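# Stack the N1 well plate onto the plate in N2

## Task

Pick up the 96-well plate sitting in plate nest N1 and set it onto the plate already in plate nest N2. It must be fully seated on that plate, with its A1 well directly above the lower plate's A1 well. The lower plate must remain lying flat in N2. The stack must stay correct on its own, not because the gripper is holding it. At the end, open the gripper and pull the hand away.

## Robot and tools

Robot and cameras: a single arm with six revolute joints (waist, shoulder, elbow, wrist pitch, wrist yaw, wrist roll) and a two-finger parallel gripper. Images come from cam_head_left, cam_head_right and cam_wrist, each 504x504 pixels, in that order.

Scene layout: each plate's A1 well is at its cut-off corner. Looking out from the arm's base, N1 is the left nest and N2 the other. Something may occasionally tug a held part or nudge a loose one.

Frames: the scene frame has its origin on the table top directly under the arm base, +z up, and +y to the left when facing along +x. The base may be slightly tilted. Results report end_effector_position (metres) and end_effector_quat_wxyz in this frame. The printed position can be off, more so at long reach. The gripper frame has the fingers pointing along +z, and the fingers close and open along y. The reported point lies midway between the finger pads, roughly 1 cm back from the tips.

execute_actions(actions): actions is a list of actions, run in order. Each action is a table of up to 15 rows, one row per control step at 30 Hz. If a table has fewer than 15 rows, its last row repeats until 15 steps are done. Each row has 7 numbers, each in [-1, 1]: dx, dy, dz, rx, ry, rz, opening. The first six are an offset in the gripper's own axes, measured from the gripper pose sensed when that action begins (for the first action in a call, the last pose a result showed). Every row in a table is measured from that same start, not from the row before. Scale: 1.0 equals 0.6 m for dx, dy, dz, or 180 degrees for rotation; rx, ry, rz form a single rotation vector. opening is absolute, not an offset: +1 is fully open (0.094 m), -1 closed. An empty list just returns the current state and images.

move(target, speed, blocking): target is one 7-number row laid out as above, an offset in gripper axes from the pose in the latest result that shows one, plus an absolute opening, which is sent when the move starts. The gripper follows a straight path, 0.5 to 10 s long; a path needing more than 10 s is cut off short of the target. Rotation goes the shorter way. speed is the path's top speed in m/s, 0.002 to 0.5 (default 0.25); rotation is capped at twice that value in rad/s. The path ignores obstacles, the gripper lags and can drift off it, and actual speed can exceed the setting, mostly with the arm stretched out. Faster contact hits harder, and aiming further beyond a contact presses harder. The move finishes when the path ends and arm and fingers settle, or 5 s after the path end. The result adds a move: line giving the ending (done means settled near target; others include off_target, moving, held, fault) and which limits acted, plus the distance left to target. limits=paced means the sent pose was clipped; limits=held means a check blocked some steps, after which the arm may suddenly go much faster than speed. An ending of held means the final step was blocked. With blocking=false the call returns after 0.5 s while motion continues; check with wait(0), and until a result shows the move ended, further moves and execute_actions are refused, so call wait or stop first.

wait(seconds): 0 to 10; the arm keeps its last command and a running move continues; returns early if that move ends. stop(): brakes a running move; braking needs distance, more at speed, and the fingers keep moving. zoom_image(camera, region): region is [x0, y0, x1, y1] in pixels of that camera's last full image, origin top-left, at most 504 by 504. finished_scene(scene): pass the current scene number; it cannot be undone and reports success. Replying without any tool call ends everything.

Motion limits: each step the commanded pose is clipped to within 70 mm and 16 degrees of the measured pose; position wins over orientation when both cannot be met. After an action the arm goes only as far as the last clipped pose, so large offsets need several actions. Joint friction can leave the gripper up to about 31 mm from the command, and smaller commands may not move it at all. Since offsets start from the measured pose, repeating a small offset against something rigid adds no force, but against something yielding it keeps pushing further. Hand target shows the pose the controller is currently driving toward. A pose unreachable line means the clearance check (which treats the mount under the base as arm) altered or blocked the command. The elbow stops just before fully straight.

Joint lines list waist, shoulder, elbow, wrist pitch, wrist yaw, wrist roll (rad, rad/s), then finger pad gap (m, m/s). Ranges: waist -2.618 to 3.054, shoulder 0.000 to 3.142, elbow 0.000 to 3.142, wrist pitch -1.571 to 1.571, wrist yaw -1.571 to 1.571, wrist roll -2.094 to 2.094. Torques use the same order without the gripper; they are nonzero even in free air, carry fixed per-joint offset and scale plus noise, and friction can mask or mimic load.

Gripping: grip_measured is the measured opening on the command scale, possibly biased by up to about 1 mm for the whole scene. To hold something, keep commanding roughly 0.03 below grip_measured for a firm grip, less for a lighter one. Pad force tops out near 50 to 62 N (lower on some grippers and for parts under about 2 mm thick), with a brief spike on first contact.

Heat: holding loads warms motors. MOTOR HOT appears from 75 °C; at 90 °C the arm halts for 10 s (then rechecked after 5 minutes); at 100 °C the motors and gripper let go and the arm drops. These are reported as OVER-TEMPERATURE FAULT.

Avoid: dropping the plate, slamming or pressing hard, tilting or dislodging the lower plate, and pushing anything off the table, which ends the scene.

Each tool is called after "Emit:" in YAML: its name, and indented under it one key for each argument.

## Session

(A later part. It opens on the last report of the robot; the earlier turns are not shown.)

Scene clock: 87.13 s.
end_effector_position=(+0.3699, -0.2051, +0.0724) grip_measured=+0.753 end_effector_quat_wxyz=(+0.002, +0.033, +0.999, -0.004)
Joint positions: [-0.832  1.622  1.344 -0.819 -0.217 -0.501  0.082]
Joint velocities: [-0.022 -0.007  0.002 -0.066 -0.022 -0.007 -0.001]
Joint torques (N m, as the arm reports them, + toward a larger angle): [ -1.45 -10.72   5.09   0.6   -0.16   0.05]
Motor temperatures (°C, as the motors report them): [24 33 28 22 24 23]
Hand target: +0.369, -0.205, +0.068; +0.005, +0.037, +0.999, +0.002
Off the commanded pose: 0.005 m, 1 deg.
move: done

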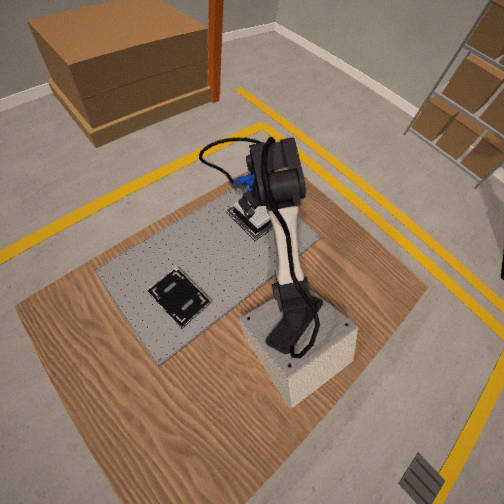

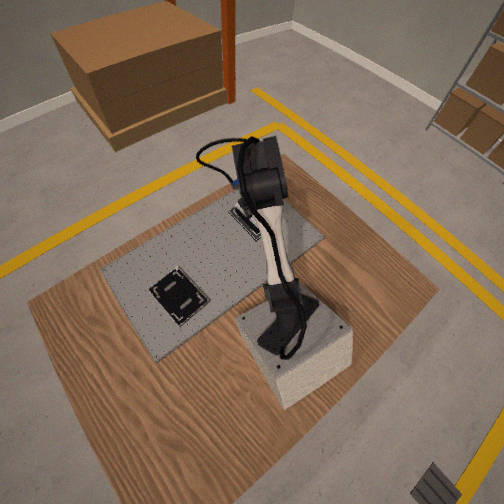

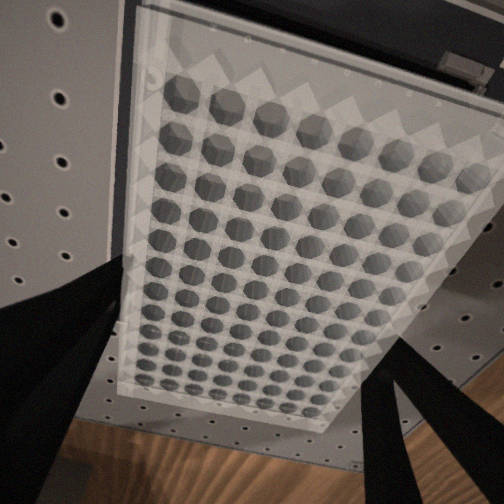

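Emit:
move:
  target: [0,0,0.025,-0.003,0,0.008,0.72]
  speed: 0.02

Emit:
zoom_image:
  camera: "cam_head_left"
  region: [215, 180, 285, 250]

Scene clock: 94.53 s.
end_effector_position=(+0.3705, -0.2078, +0.0636) grip_measured=+0.753 end_effector_quat_wxyz=(+0.001, +0.043, +0.999, -0.003)
Joint positions: [-0.832  1.648  1.344 -0.796 -0.218 -0.484  0.082]
Joint velocities: [-0.002 -0.007 -0.012  0.051 -0.051 -0.007 -0.001]
Joint torques (N m, as the arm reports them, + toward a larger angle): [ -0.74 -10.73   4.98   0.57  -0.05   0.09]
Motor temperatures (°C, as the motors report them): [24 34 27 23 24 23]
Hand target: +0.370, -0.205, +0.057; +0.002, +0.046, +0.999, +0.001
Off the commanded pose: 0.007 m, 1 deg.
move: done

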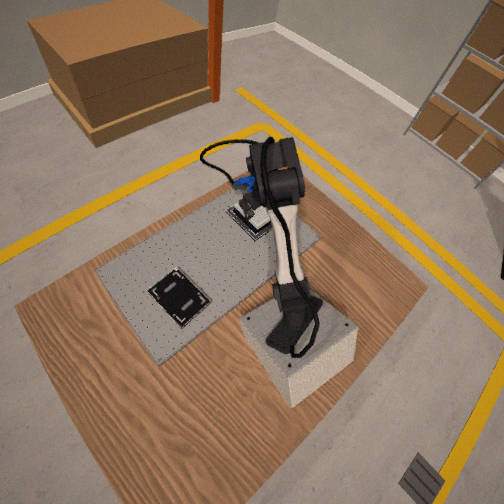

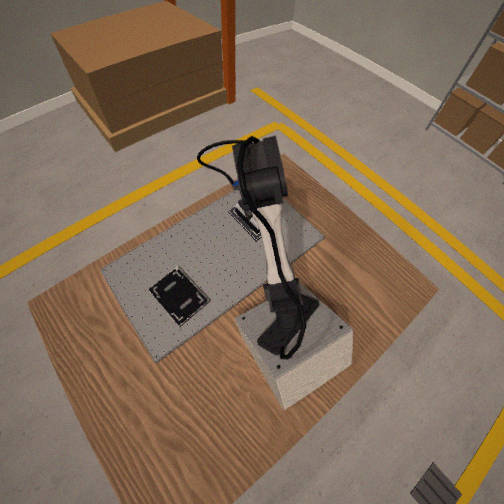

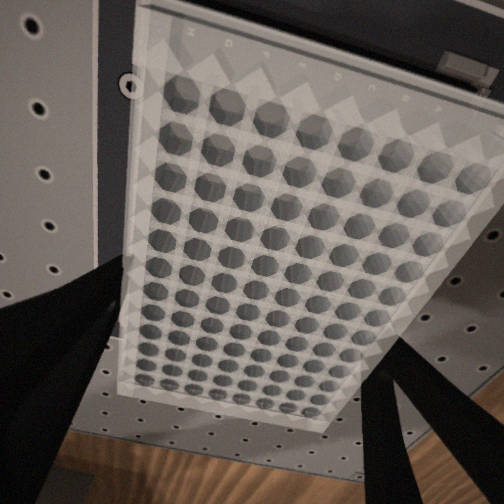

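Region (215, 180, 285, 250) of cam_head_left's 504x504 image, scaled by 7.200, with more detail than that image has.

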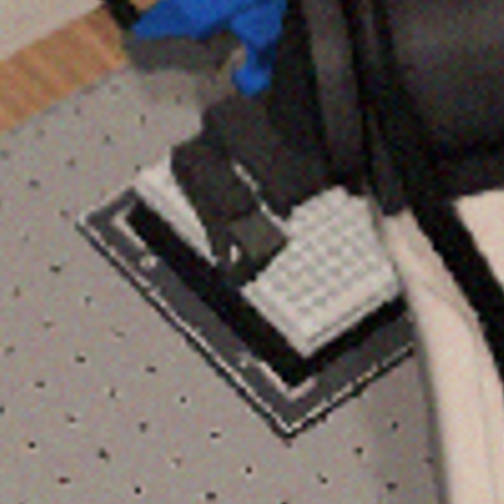

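Emit:
move:
  target: [-0.002,0.014,0.008,0,0,0,0.72]
  speed: 0.02

Scene clock: 105.53 s.
end_effector_position=(+0.3743, -0.2013, +0.0622) grip_measured=+0.753 end_effector_quat_wxyz=(+0.002, +0.040, +0.999, +0.001)
Joint positions: [-0.812  1.648  1.344 -0.794 -0.216 -0.471  0.082]
Joint velocities: [ 0.002 -0.022  0.007 -0.066 -0.066 -0.007  0.001]
Joint torques (N m, as the arm reports them, + toward a larger angle): [ -0.68 -11.64   4.55   0.58   0.04   0.13]
Motor temperatures (°C, as the motors report them): [24 36 27 23 24 23]
Hand target: +0.372, -0.200, +0.059; +0.001, +0.043, +0.999, -0.003
Off the commanded pose: 0.004 m, 1 deg.
move: done

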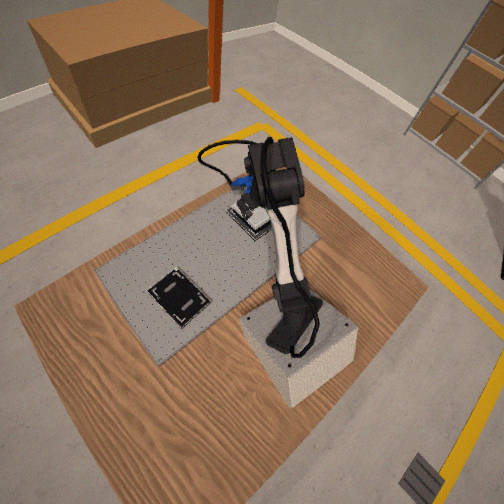

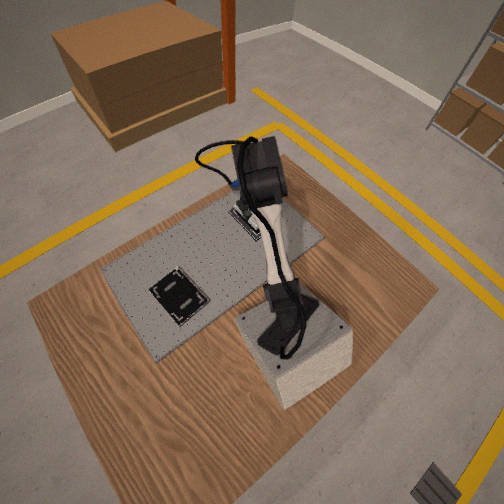

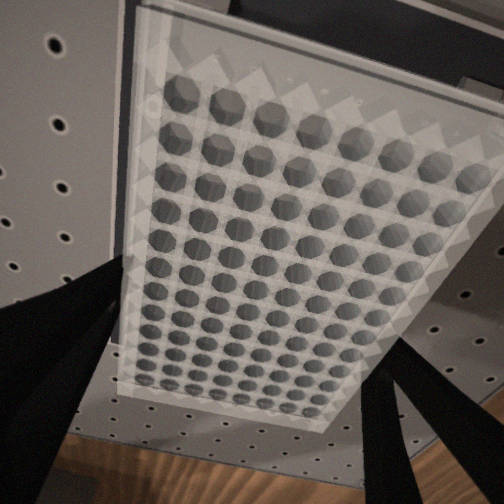

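Emit:
move:
  target: [0.007,-0.007,0.012,0,0,0.002,0.72]
  speed: 0.015

Emit:
zoom_image:
  camera: "cam_head_left"
  region: [215, 180, 285, 250]

Scene clock: 110.73 s.
end_effector_position=(+0.3758, -0.2023, +0.0622) grip_measured=+0.753 end_effector_quat_wxyz=(+0.005, +0.040, +0.999, -0.001)
Joint positions: [-0.812  1.648  1.344 -0.787 -0.215 -0.469  0.082]
Joint velocities: [ 0.007  0.007 -0.002  0.007  0.037 -0.051  0.   ]
Joint torques (N m, as the arm reports them, + toward a larger angle): [ -2.01 -10.48   4.66   0.6   -0.06  -0.04]
Motor temperatures (°C, as the motors report them): [24 37 27 23 24 23]
Hand target: +0.370, -0.205, +0.055; +0.002, +0.043, +0.999, +0.001
Off the commanded pose: 0.010 m, 1 deg.
move: done

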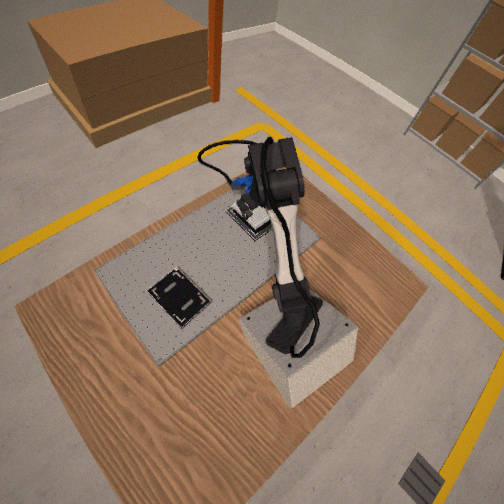

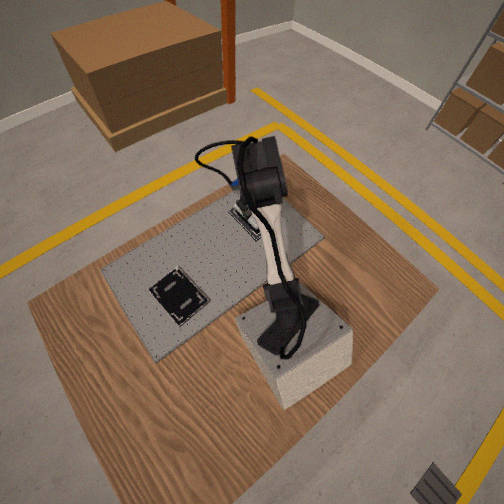

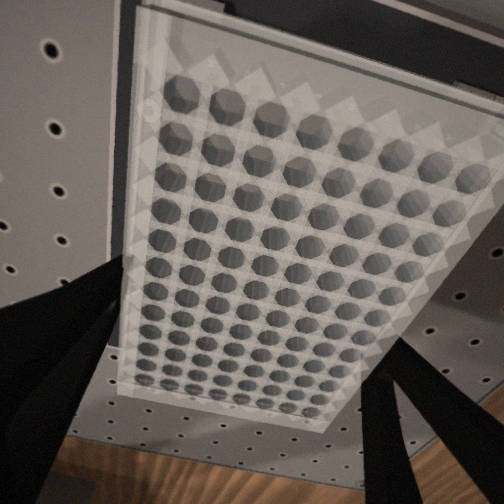

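Region (215, 180, 285, 250) of cam_head_left's 504x504 image, scaled by 7.200, with more detail than that image has.

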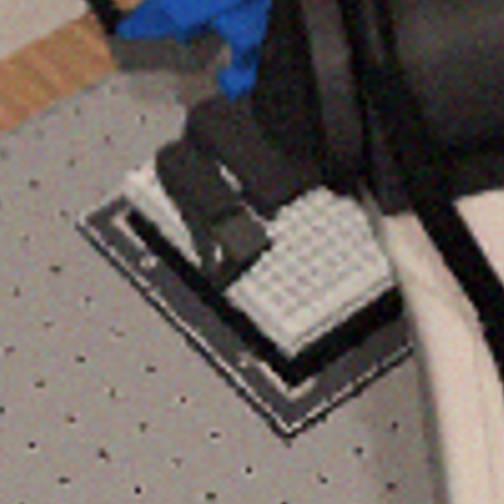

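Emit:
move:
  target: [0.008,-0.004,0,0.004,0.007,0,0.72]
  speed: 0.015

Scene clock: 116.43 s.
end_effector_position=(+0.3748, -0.2038, +0.0622) grip_measured=+0.753 end_effector_quat_wxyz=(+0.002, +0.040, +0.999, -0.006)
Joint positions: [-0.812  1.648  1.344 -0.787 -0.205 -0.469  0.082]
Joint velocities: [ 0.007 -0.012 -0.002 -0.051 -0.007  0.022 -0.001]
Joint torques (N m, as the arm reports them, + toward a larger angle): [ -1.25 -11.24   6.38   0.28   0.15  -0.03]
Motor temperatures (°C, as the motors report them): [24 37 27 23 24 23]
Hand target: +0.371, -0.204, +0.062; -0.006, +0.040, +0.999, -0.007
Off the commanded pose: 0.004 m, 1 deg.
move: done

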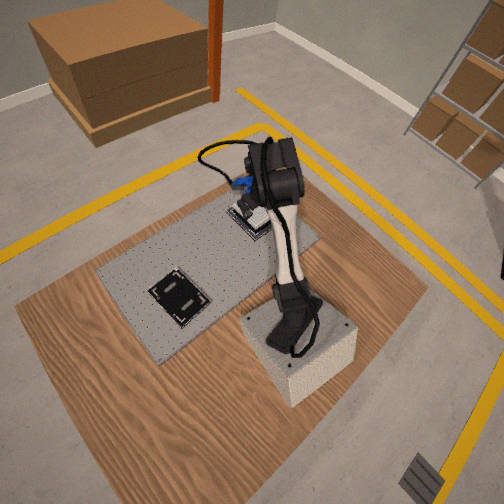

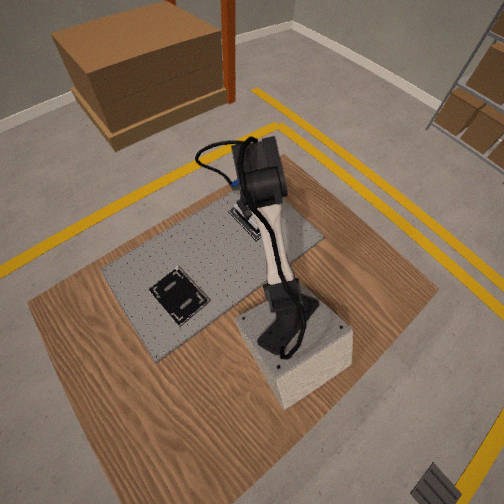

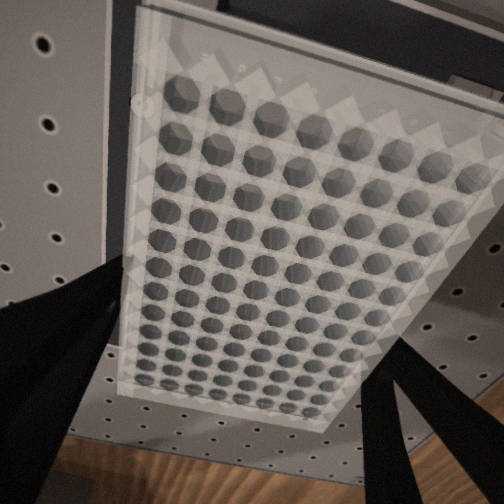

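Descend via elbow, pulling inward.

Emit:
move:
  target: [0.012,0.003,0.022,0,0.006,0,0.72]
  speed: 0.015

Emit:
zoom_image:
  camera: "cam_head_left"
  region: [215, 180, 285, 250]

Scene clock: 126.43 s.
end_effector_position=(+0.3696, -0.2028, +0.0550) grip_measured=+0.753 end_effector_quat_wxyz=(-0.005, +0.042, +0.999, -0.003)
Joint positions: [-0.812  1.658  1.326 -0.774 -0.203 -0.469  0.082]
Joint velocities: [-0.002 -0.007  0.002  0.007  0.037 -0.007  0.001]
Joint torques (N m, as the arm reports them, + toward a larger angle): [ -0.56 -10.73   4.74   0.61   0.09   0.04]
Motor temperatures (°C, as the motors report them): [24 38 27 22 24 23]
Hand target: +0.368, -0.202, +0.049; -0.008, +0.040, +0.999, -0.005
Off the commanded pose: 0.006 m, 0 deg.
move: done

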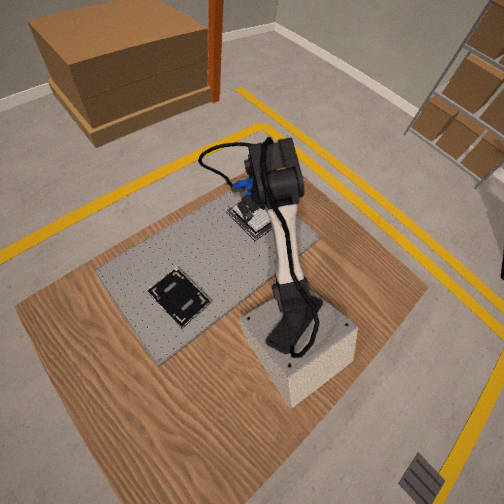

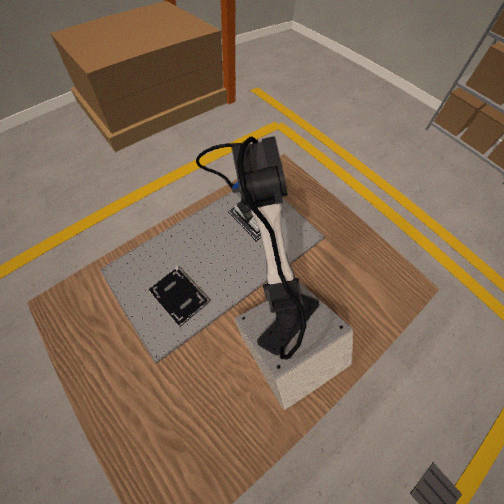

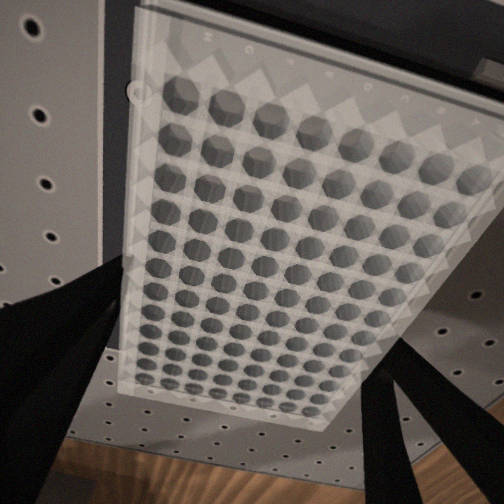

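Region (215, 180, 285, 250) of cam_head_left's 504x504 image, scaled by 7.200, with more detail than that image has.

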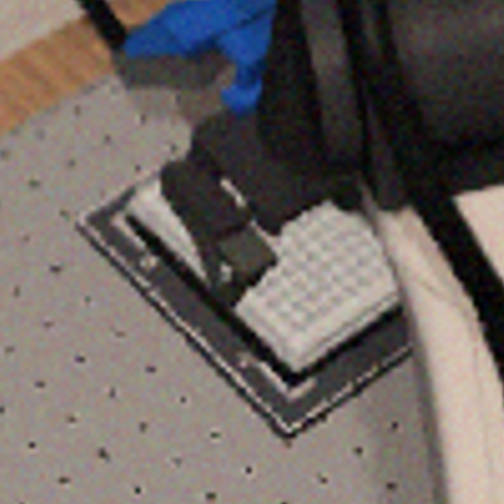

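Emit:
move:
  target: [-0.006,-0.003,0.005,0.003,-0.007,0,0.72]
  speed: 0.01

Scene clock: 131.03 s.
end_effector_position=(+0.3730, -0.2049, +0.0551) grip_measured=+0.753 end_effector_quat_wxyz=(+0.003, +0.040, +0.999, -0.007)
Joint positions: [-0.812  1.658  1.326 -0.757 -0.203 -0.469  0.082]
Joint velocities: [ 0.007  0.002  0.002  0.007 -0.007 -0.037  0.001]
Joint torques (N m, as the arm reports them, + toward a larger angle): [ -1.03 -11.31   5.08   0.62  -0.01   0.06]
Motor temperatures (°C, as the motors report them): [24 39 27 23 24 23]
Hand target: +0.373, -0.205, +0.052; +0.006, +0.042, +0.999, -0.008
Off the commanded pose: 0.003 m, 0 deg.
move: done

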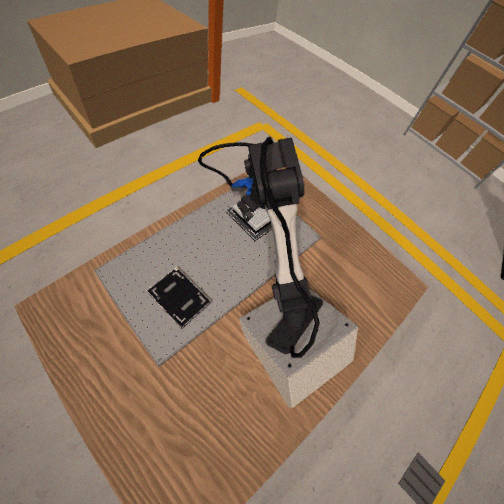

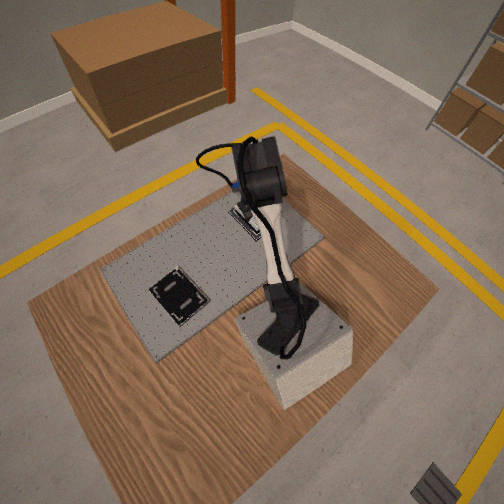

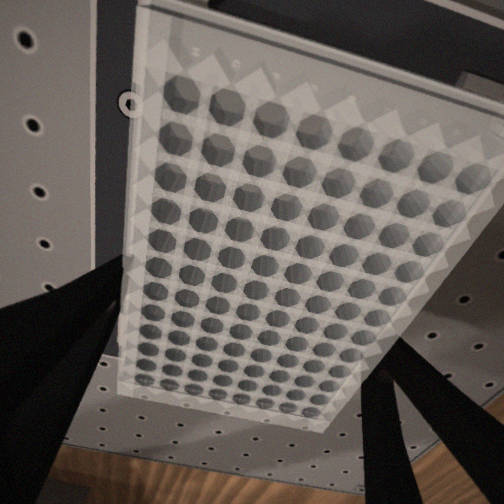

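Slightly over; go down with a small inward bias.

Emit:
move:
  target: [0.004,0.003,0.018,-0.002,0.004,0,0.72]
  speed: 0.01

Emit:
zoom_image:
  camera: "cam_head_left"
  region: [215, 180, 285, 250]

Scene clock: 138.63 s.
end_effector_position=(+0.3728, -0.2049, +0.0547) grip_measured=+0.753 end_effector_quat_wxyz=(+0.002, +0.040, +0.999, -0.007)
Joint positions: [-0.812  1.659  1.326 -0.757 -0.203 -0.469  0.082]
Joint velocities: [ 0.002  0.002 -0.017 -0.022 -0.022  0.007 -0.   ]
Joint torques (N m, as the arm reports them, + toward a larger angle): [-0.51 -9.73  5.29  0.61  0.04  0.05]
Motor temperatures (°C, as the motors report them): [24 40 27 23 24 23]
Hand target: +0.371, -0.203, +0.045; -0.004, +0.040, +0.999, -0.004
Off the commanded pose: 0.011 m, 1 deg.
move: off_target

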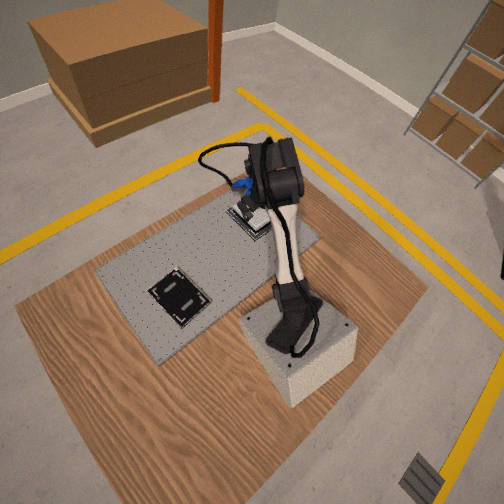

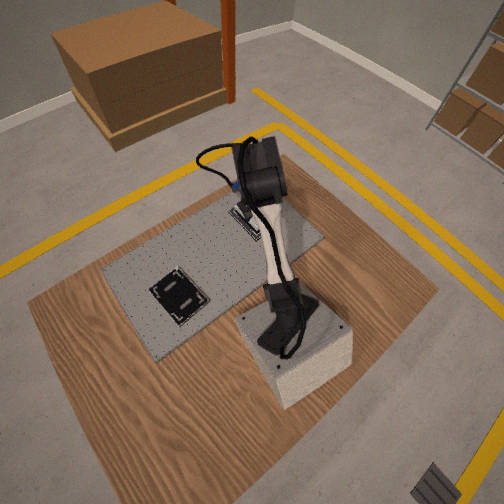

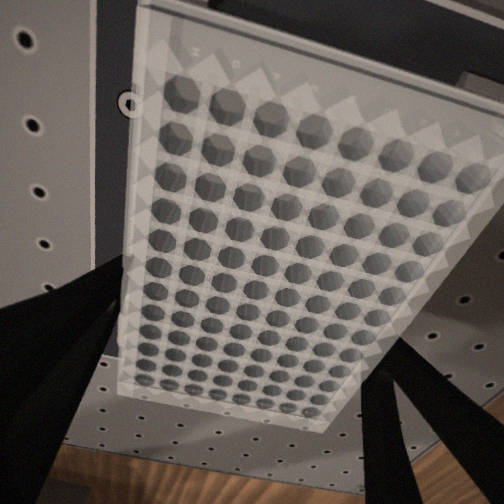

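Region (215, 180, 285, 250) of cam_head_left's 504x504 image, scaled by 7.200, with more detail than that image has.

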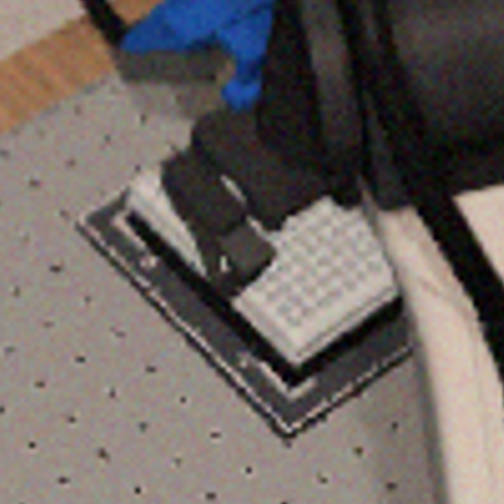

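Emit:
move:
  target: [0.007,0.005,0.008,-0.006,0.011,0,0.72]
  speed: 0.004

Scene clock: 152.87 s.
end_effector_position=(+0.3708, -0.2040, +0.0532) grip_measured=+0.753 end_effector_quat_wxyz=(-0.002, +0.041, +0.999, -0.004)
Joint positions: [-0.812  1.663  1.326 -0.763 -0.203 -0.469  0.082]
Joint velocities: [ 0.007 -0.027  0.002 -0.037 -0.037  0.037 -0.   ]
Joint torques (N m, as the arm reports them, + toward a larger angle): [-0.77 -9.84  7.64  0.09  0.02 -0.02]
Motor temperatures (°C, as the motors report them): [24 40 27 23 24 23]
Hand target: +0.369, -0.202, +0.050; -0.015, +0.040, +0.999, +0.003
Off the commanded pose: 0.005 m, 2 deg.
move: done

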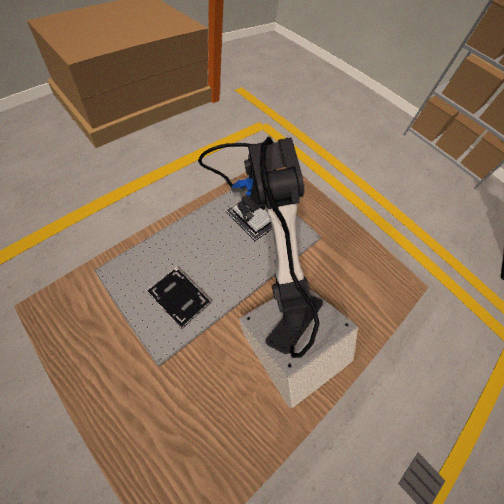

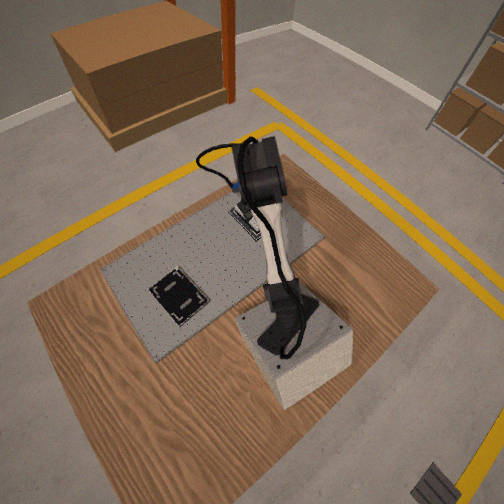

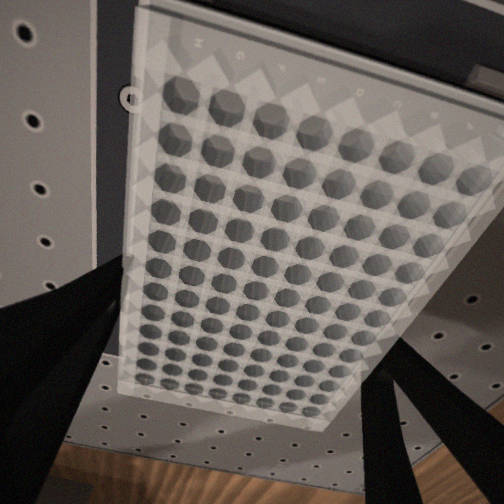

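It caught. Release and inspect.

Emit:
move:
  target: [0,0,0,0,0,0,1]

Emit:
move:
  target: [0,0,-0.12,0,0,0,1]
  speed: 0.1

Emit:
zoom_image:
  camera: "cam_head_left"
  region: [215, 180, 285, 250]

Emit:
zoom_image:
  camera: "cam_wrist"
  region: [120, 0, 460, 300]

Scene clock: 158.60 s.
end_effector_position=(+0.3708, -0.2040, +0.0532) grip_measured=+1.000 end_effector_quat_wxyz=(-0.002, +0.041, +0.999, -0.004)
Joint positions: [-0.812  1.663  1.326 -0.763 -0.203 -0.469  0.094]
Joint velocities: [-0.007  0.007 -0.007 -0.037 -0.066 -0.037  0.   ]
Joint torques (N m, as the arm reports them, + toward a larger angle): [ -1.12 -11.34   6.21   0.36   0.     0.01]
Motor temperatures (°C, as the motors report them): [24 40 28 22 24 23]
Hand target: +0.371, -0.204, +0.053; -0.002, +0.041, +0.999, -0.004
Off the commanded pose: 0.000 m, 0 deg.
move: done

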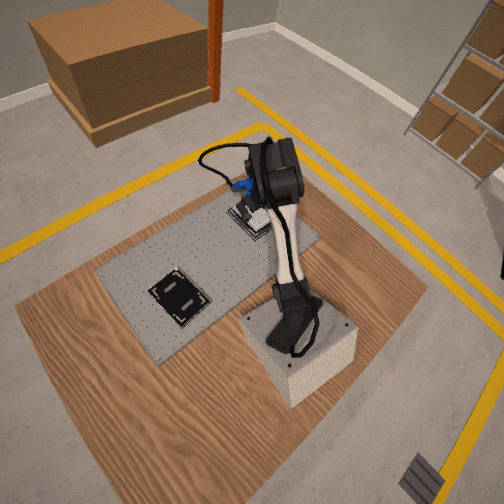

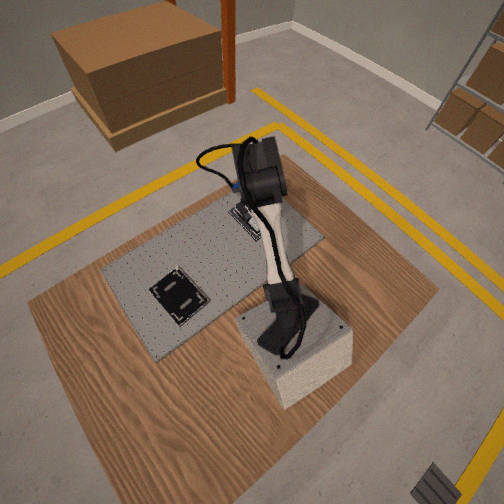

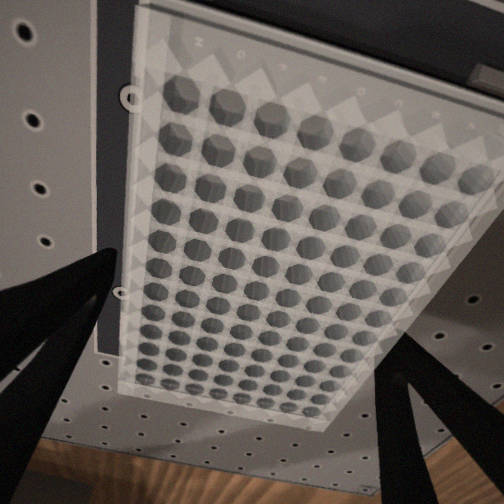

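Scene clock: 159.87 s.
end_effector_position=(+0.3659, -0.2014, +0.1143) grip_measured=+1.000 end_effector_quat_wxyz=(-0.015, +0.045, +0.999, -0.002)
Joint positions: [-0.851  1.565  1.436 -1.003 -0.211 -0.503  0.094]
Joint velocities: [-0.002  0.002 -0.002 -0.11  -0.066  0.022  0.   ]
Joint torques (N m, as the arm reports them, + toward a larger angle): [ -1.75 -12.18   8.53   0.16  -0.1   -0.07]
Motor temperatures (°C, as the motors report them): [24 40 28 22 24 23]
Hand target: +0.371, -0.203, +0.125; -0.002, +0.041, +0.999, -0.004
Off the commanded pose: 0.012 m, 1 deg.
move: off_target

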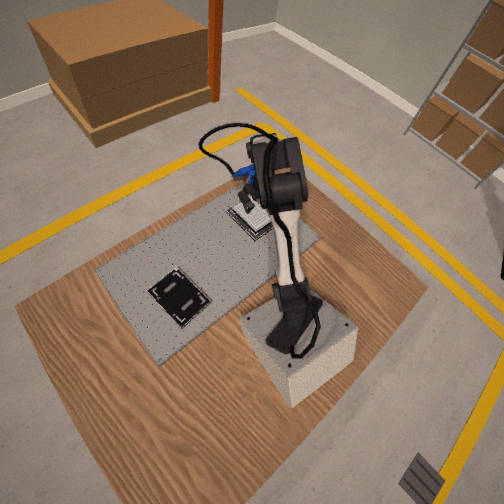

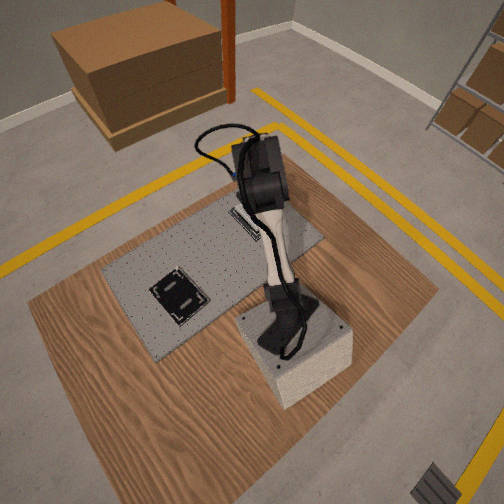

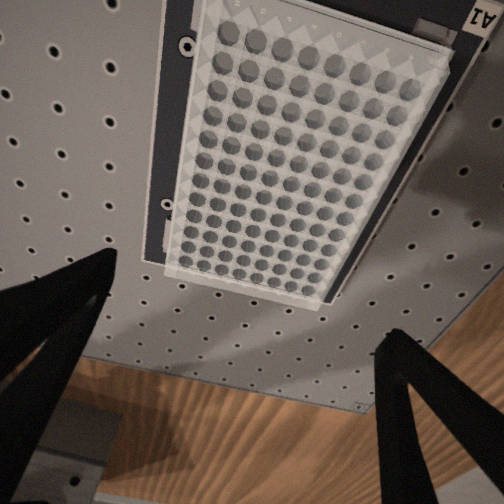

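Region (215, 180, 285, 250) of cam_head_left's 504x504 image, scaled by 7.200, with more detail than that image has.

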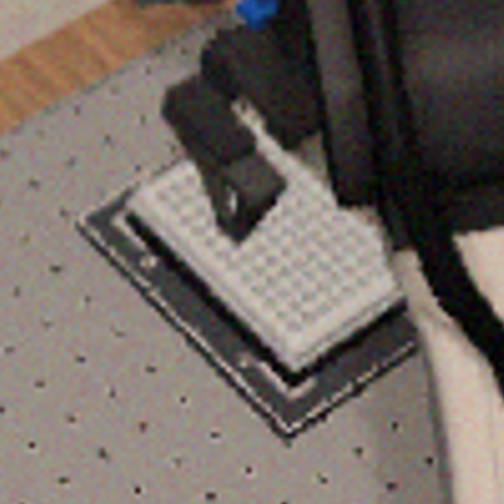

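Region (120, 0, 460, 300) of cam_wrist's 504x504 image, scaled by 1.482, with more detail than that image has; it fills the top 445 rows of this view, and the rest is white.

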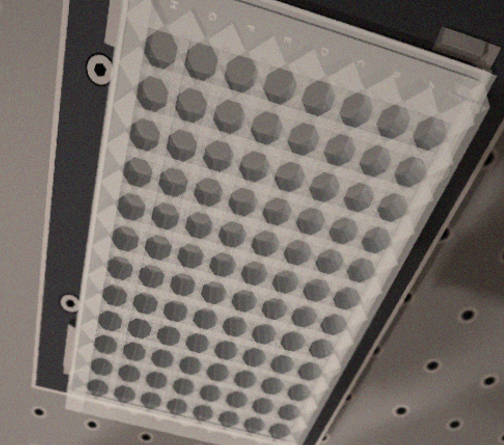

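Emit:
move:
  target: [-0.13,0,0.03,0,0,0,1]

Emit:
zoom_image:
  camera: "cam_wrist"
  region: [100, 130, 420, 330]

Scene clock: 164.90 s.
end_effector_position=(+0.4399, -0.2063, +0.0906) grip_measured=+1.000 end_effector_quat_wxyz=(-0.014, +0.041, +0.999, +0.002)
Joint positions: [-0.742  1.832  1.799 -1.082 -0.172 -0.411  0.094]
Joint velocities: [-0.007  0.007  0.007 -0.11   0.007  0.037  0.   ]
Joint torques (N m, as the arm reports them, + toward a larger angle): [ -0.78 -13.11   8.99   0.17   0.15   0.07]
Motor temperatures (°C, as the motors report them): [24 41 29 22 24 23]
Hand target: +0.443, -0.207, +0.094; -0.014, +0.045, +0.999, -0.002
Off the commanded pose: 0.005 m, 1 deg.
move: done

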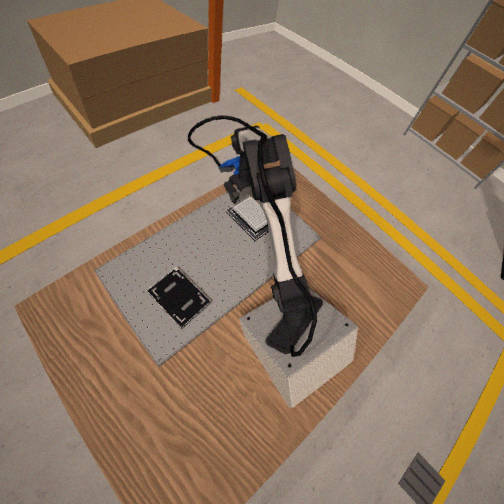

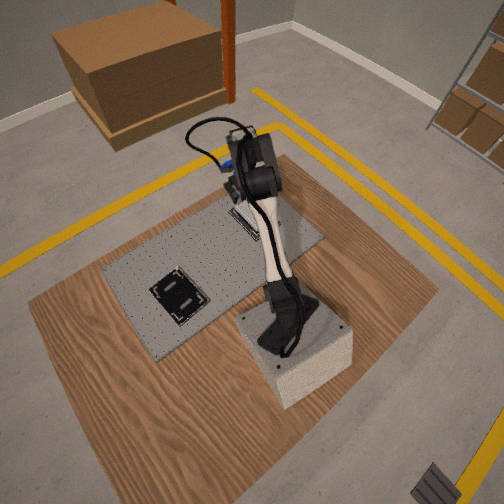

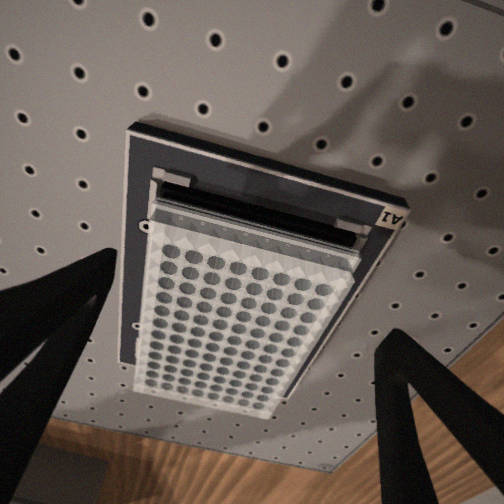

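Region (100, 130, 420, 330) of cam_wrist's 504x504 image, scaled by 1.575, with more detail than that image has; it fills the top 315 rows of this view, and the rest is white.

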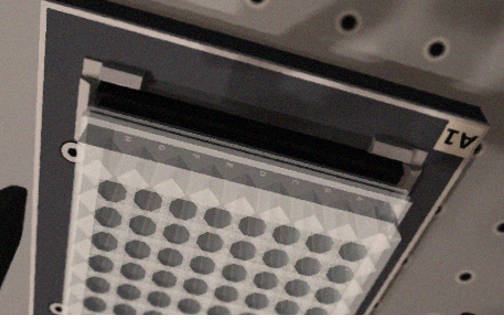

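Looks even.

Emit:
finished_scene:
  scene: 1

The scene is finished: the task was done.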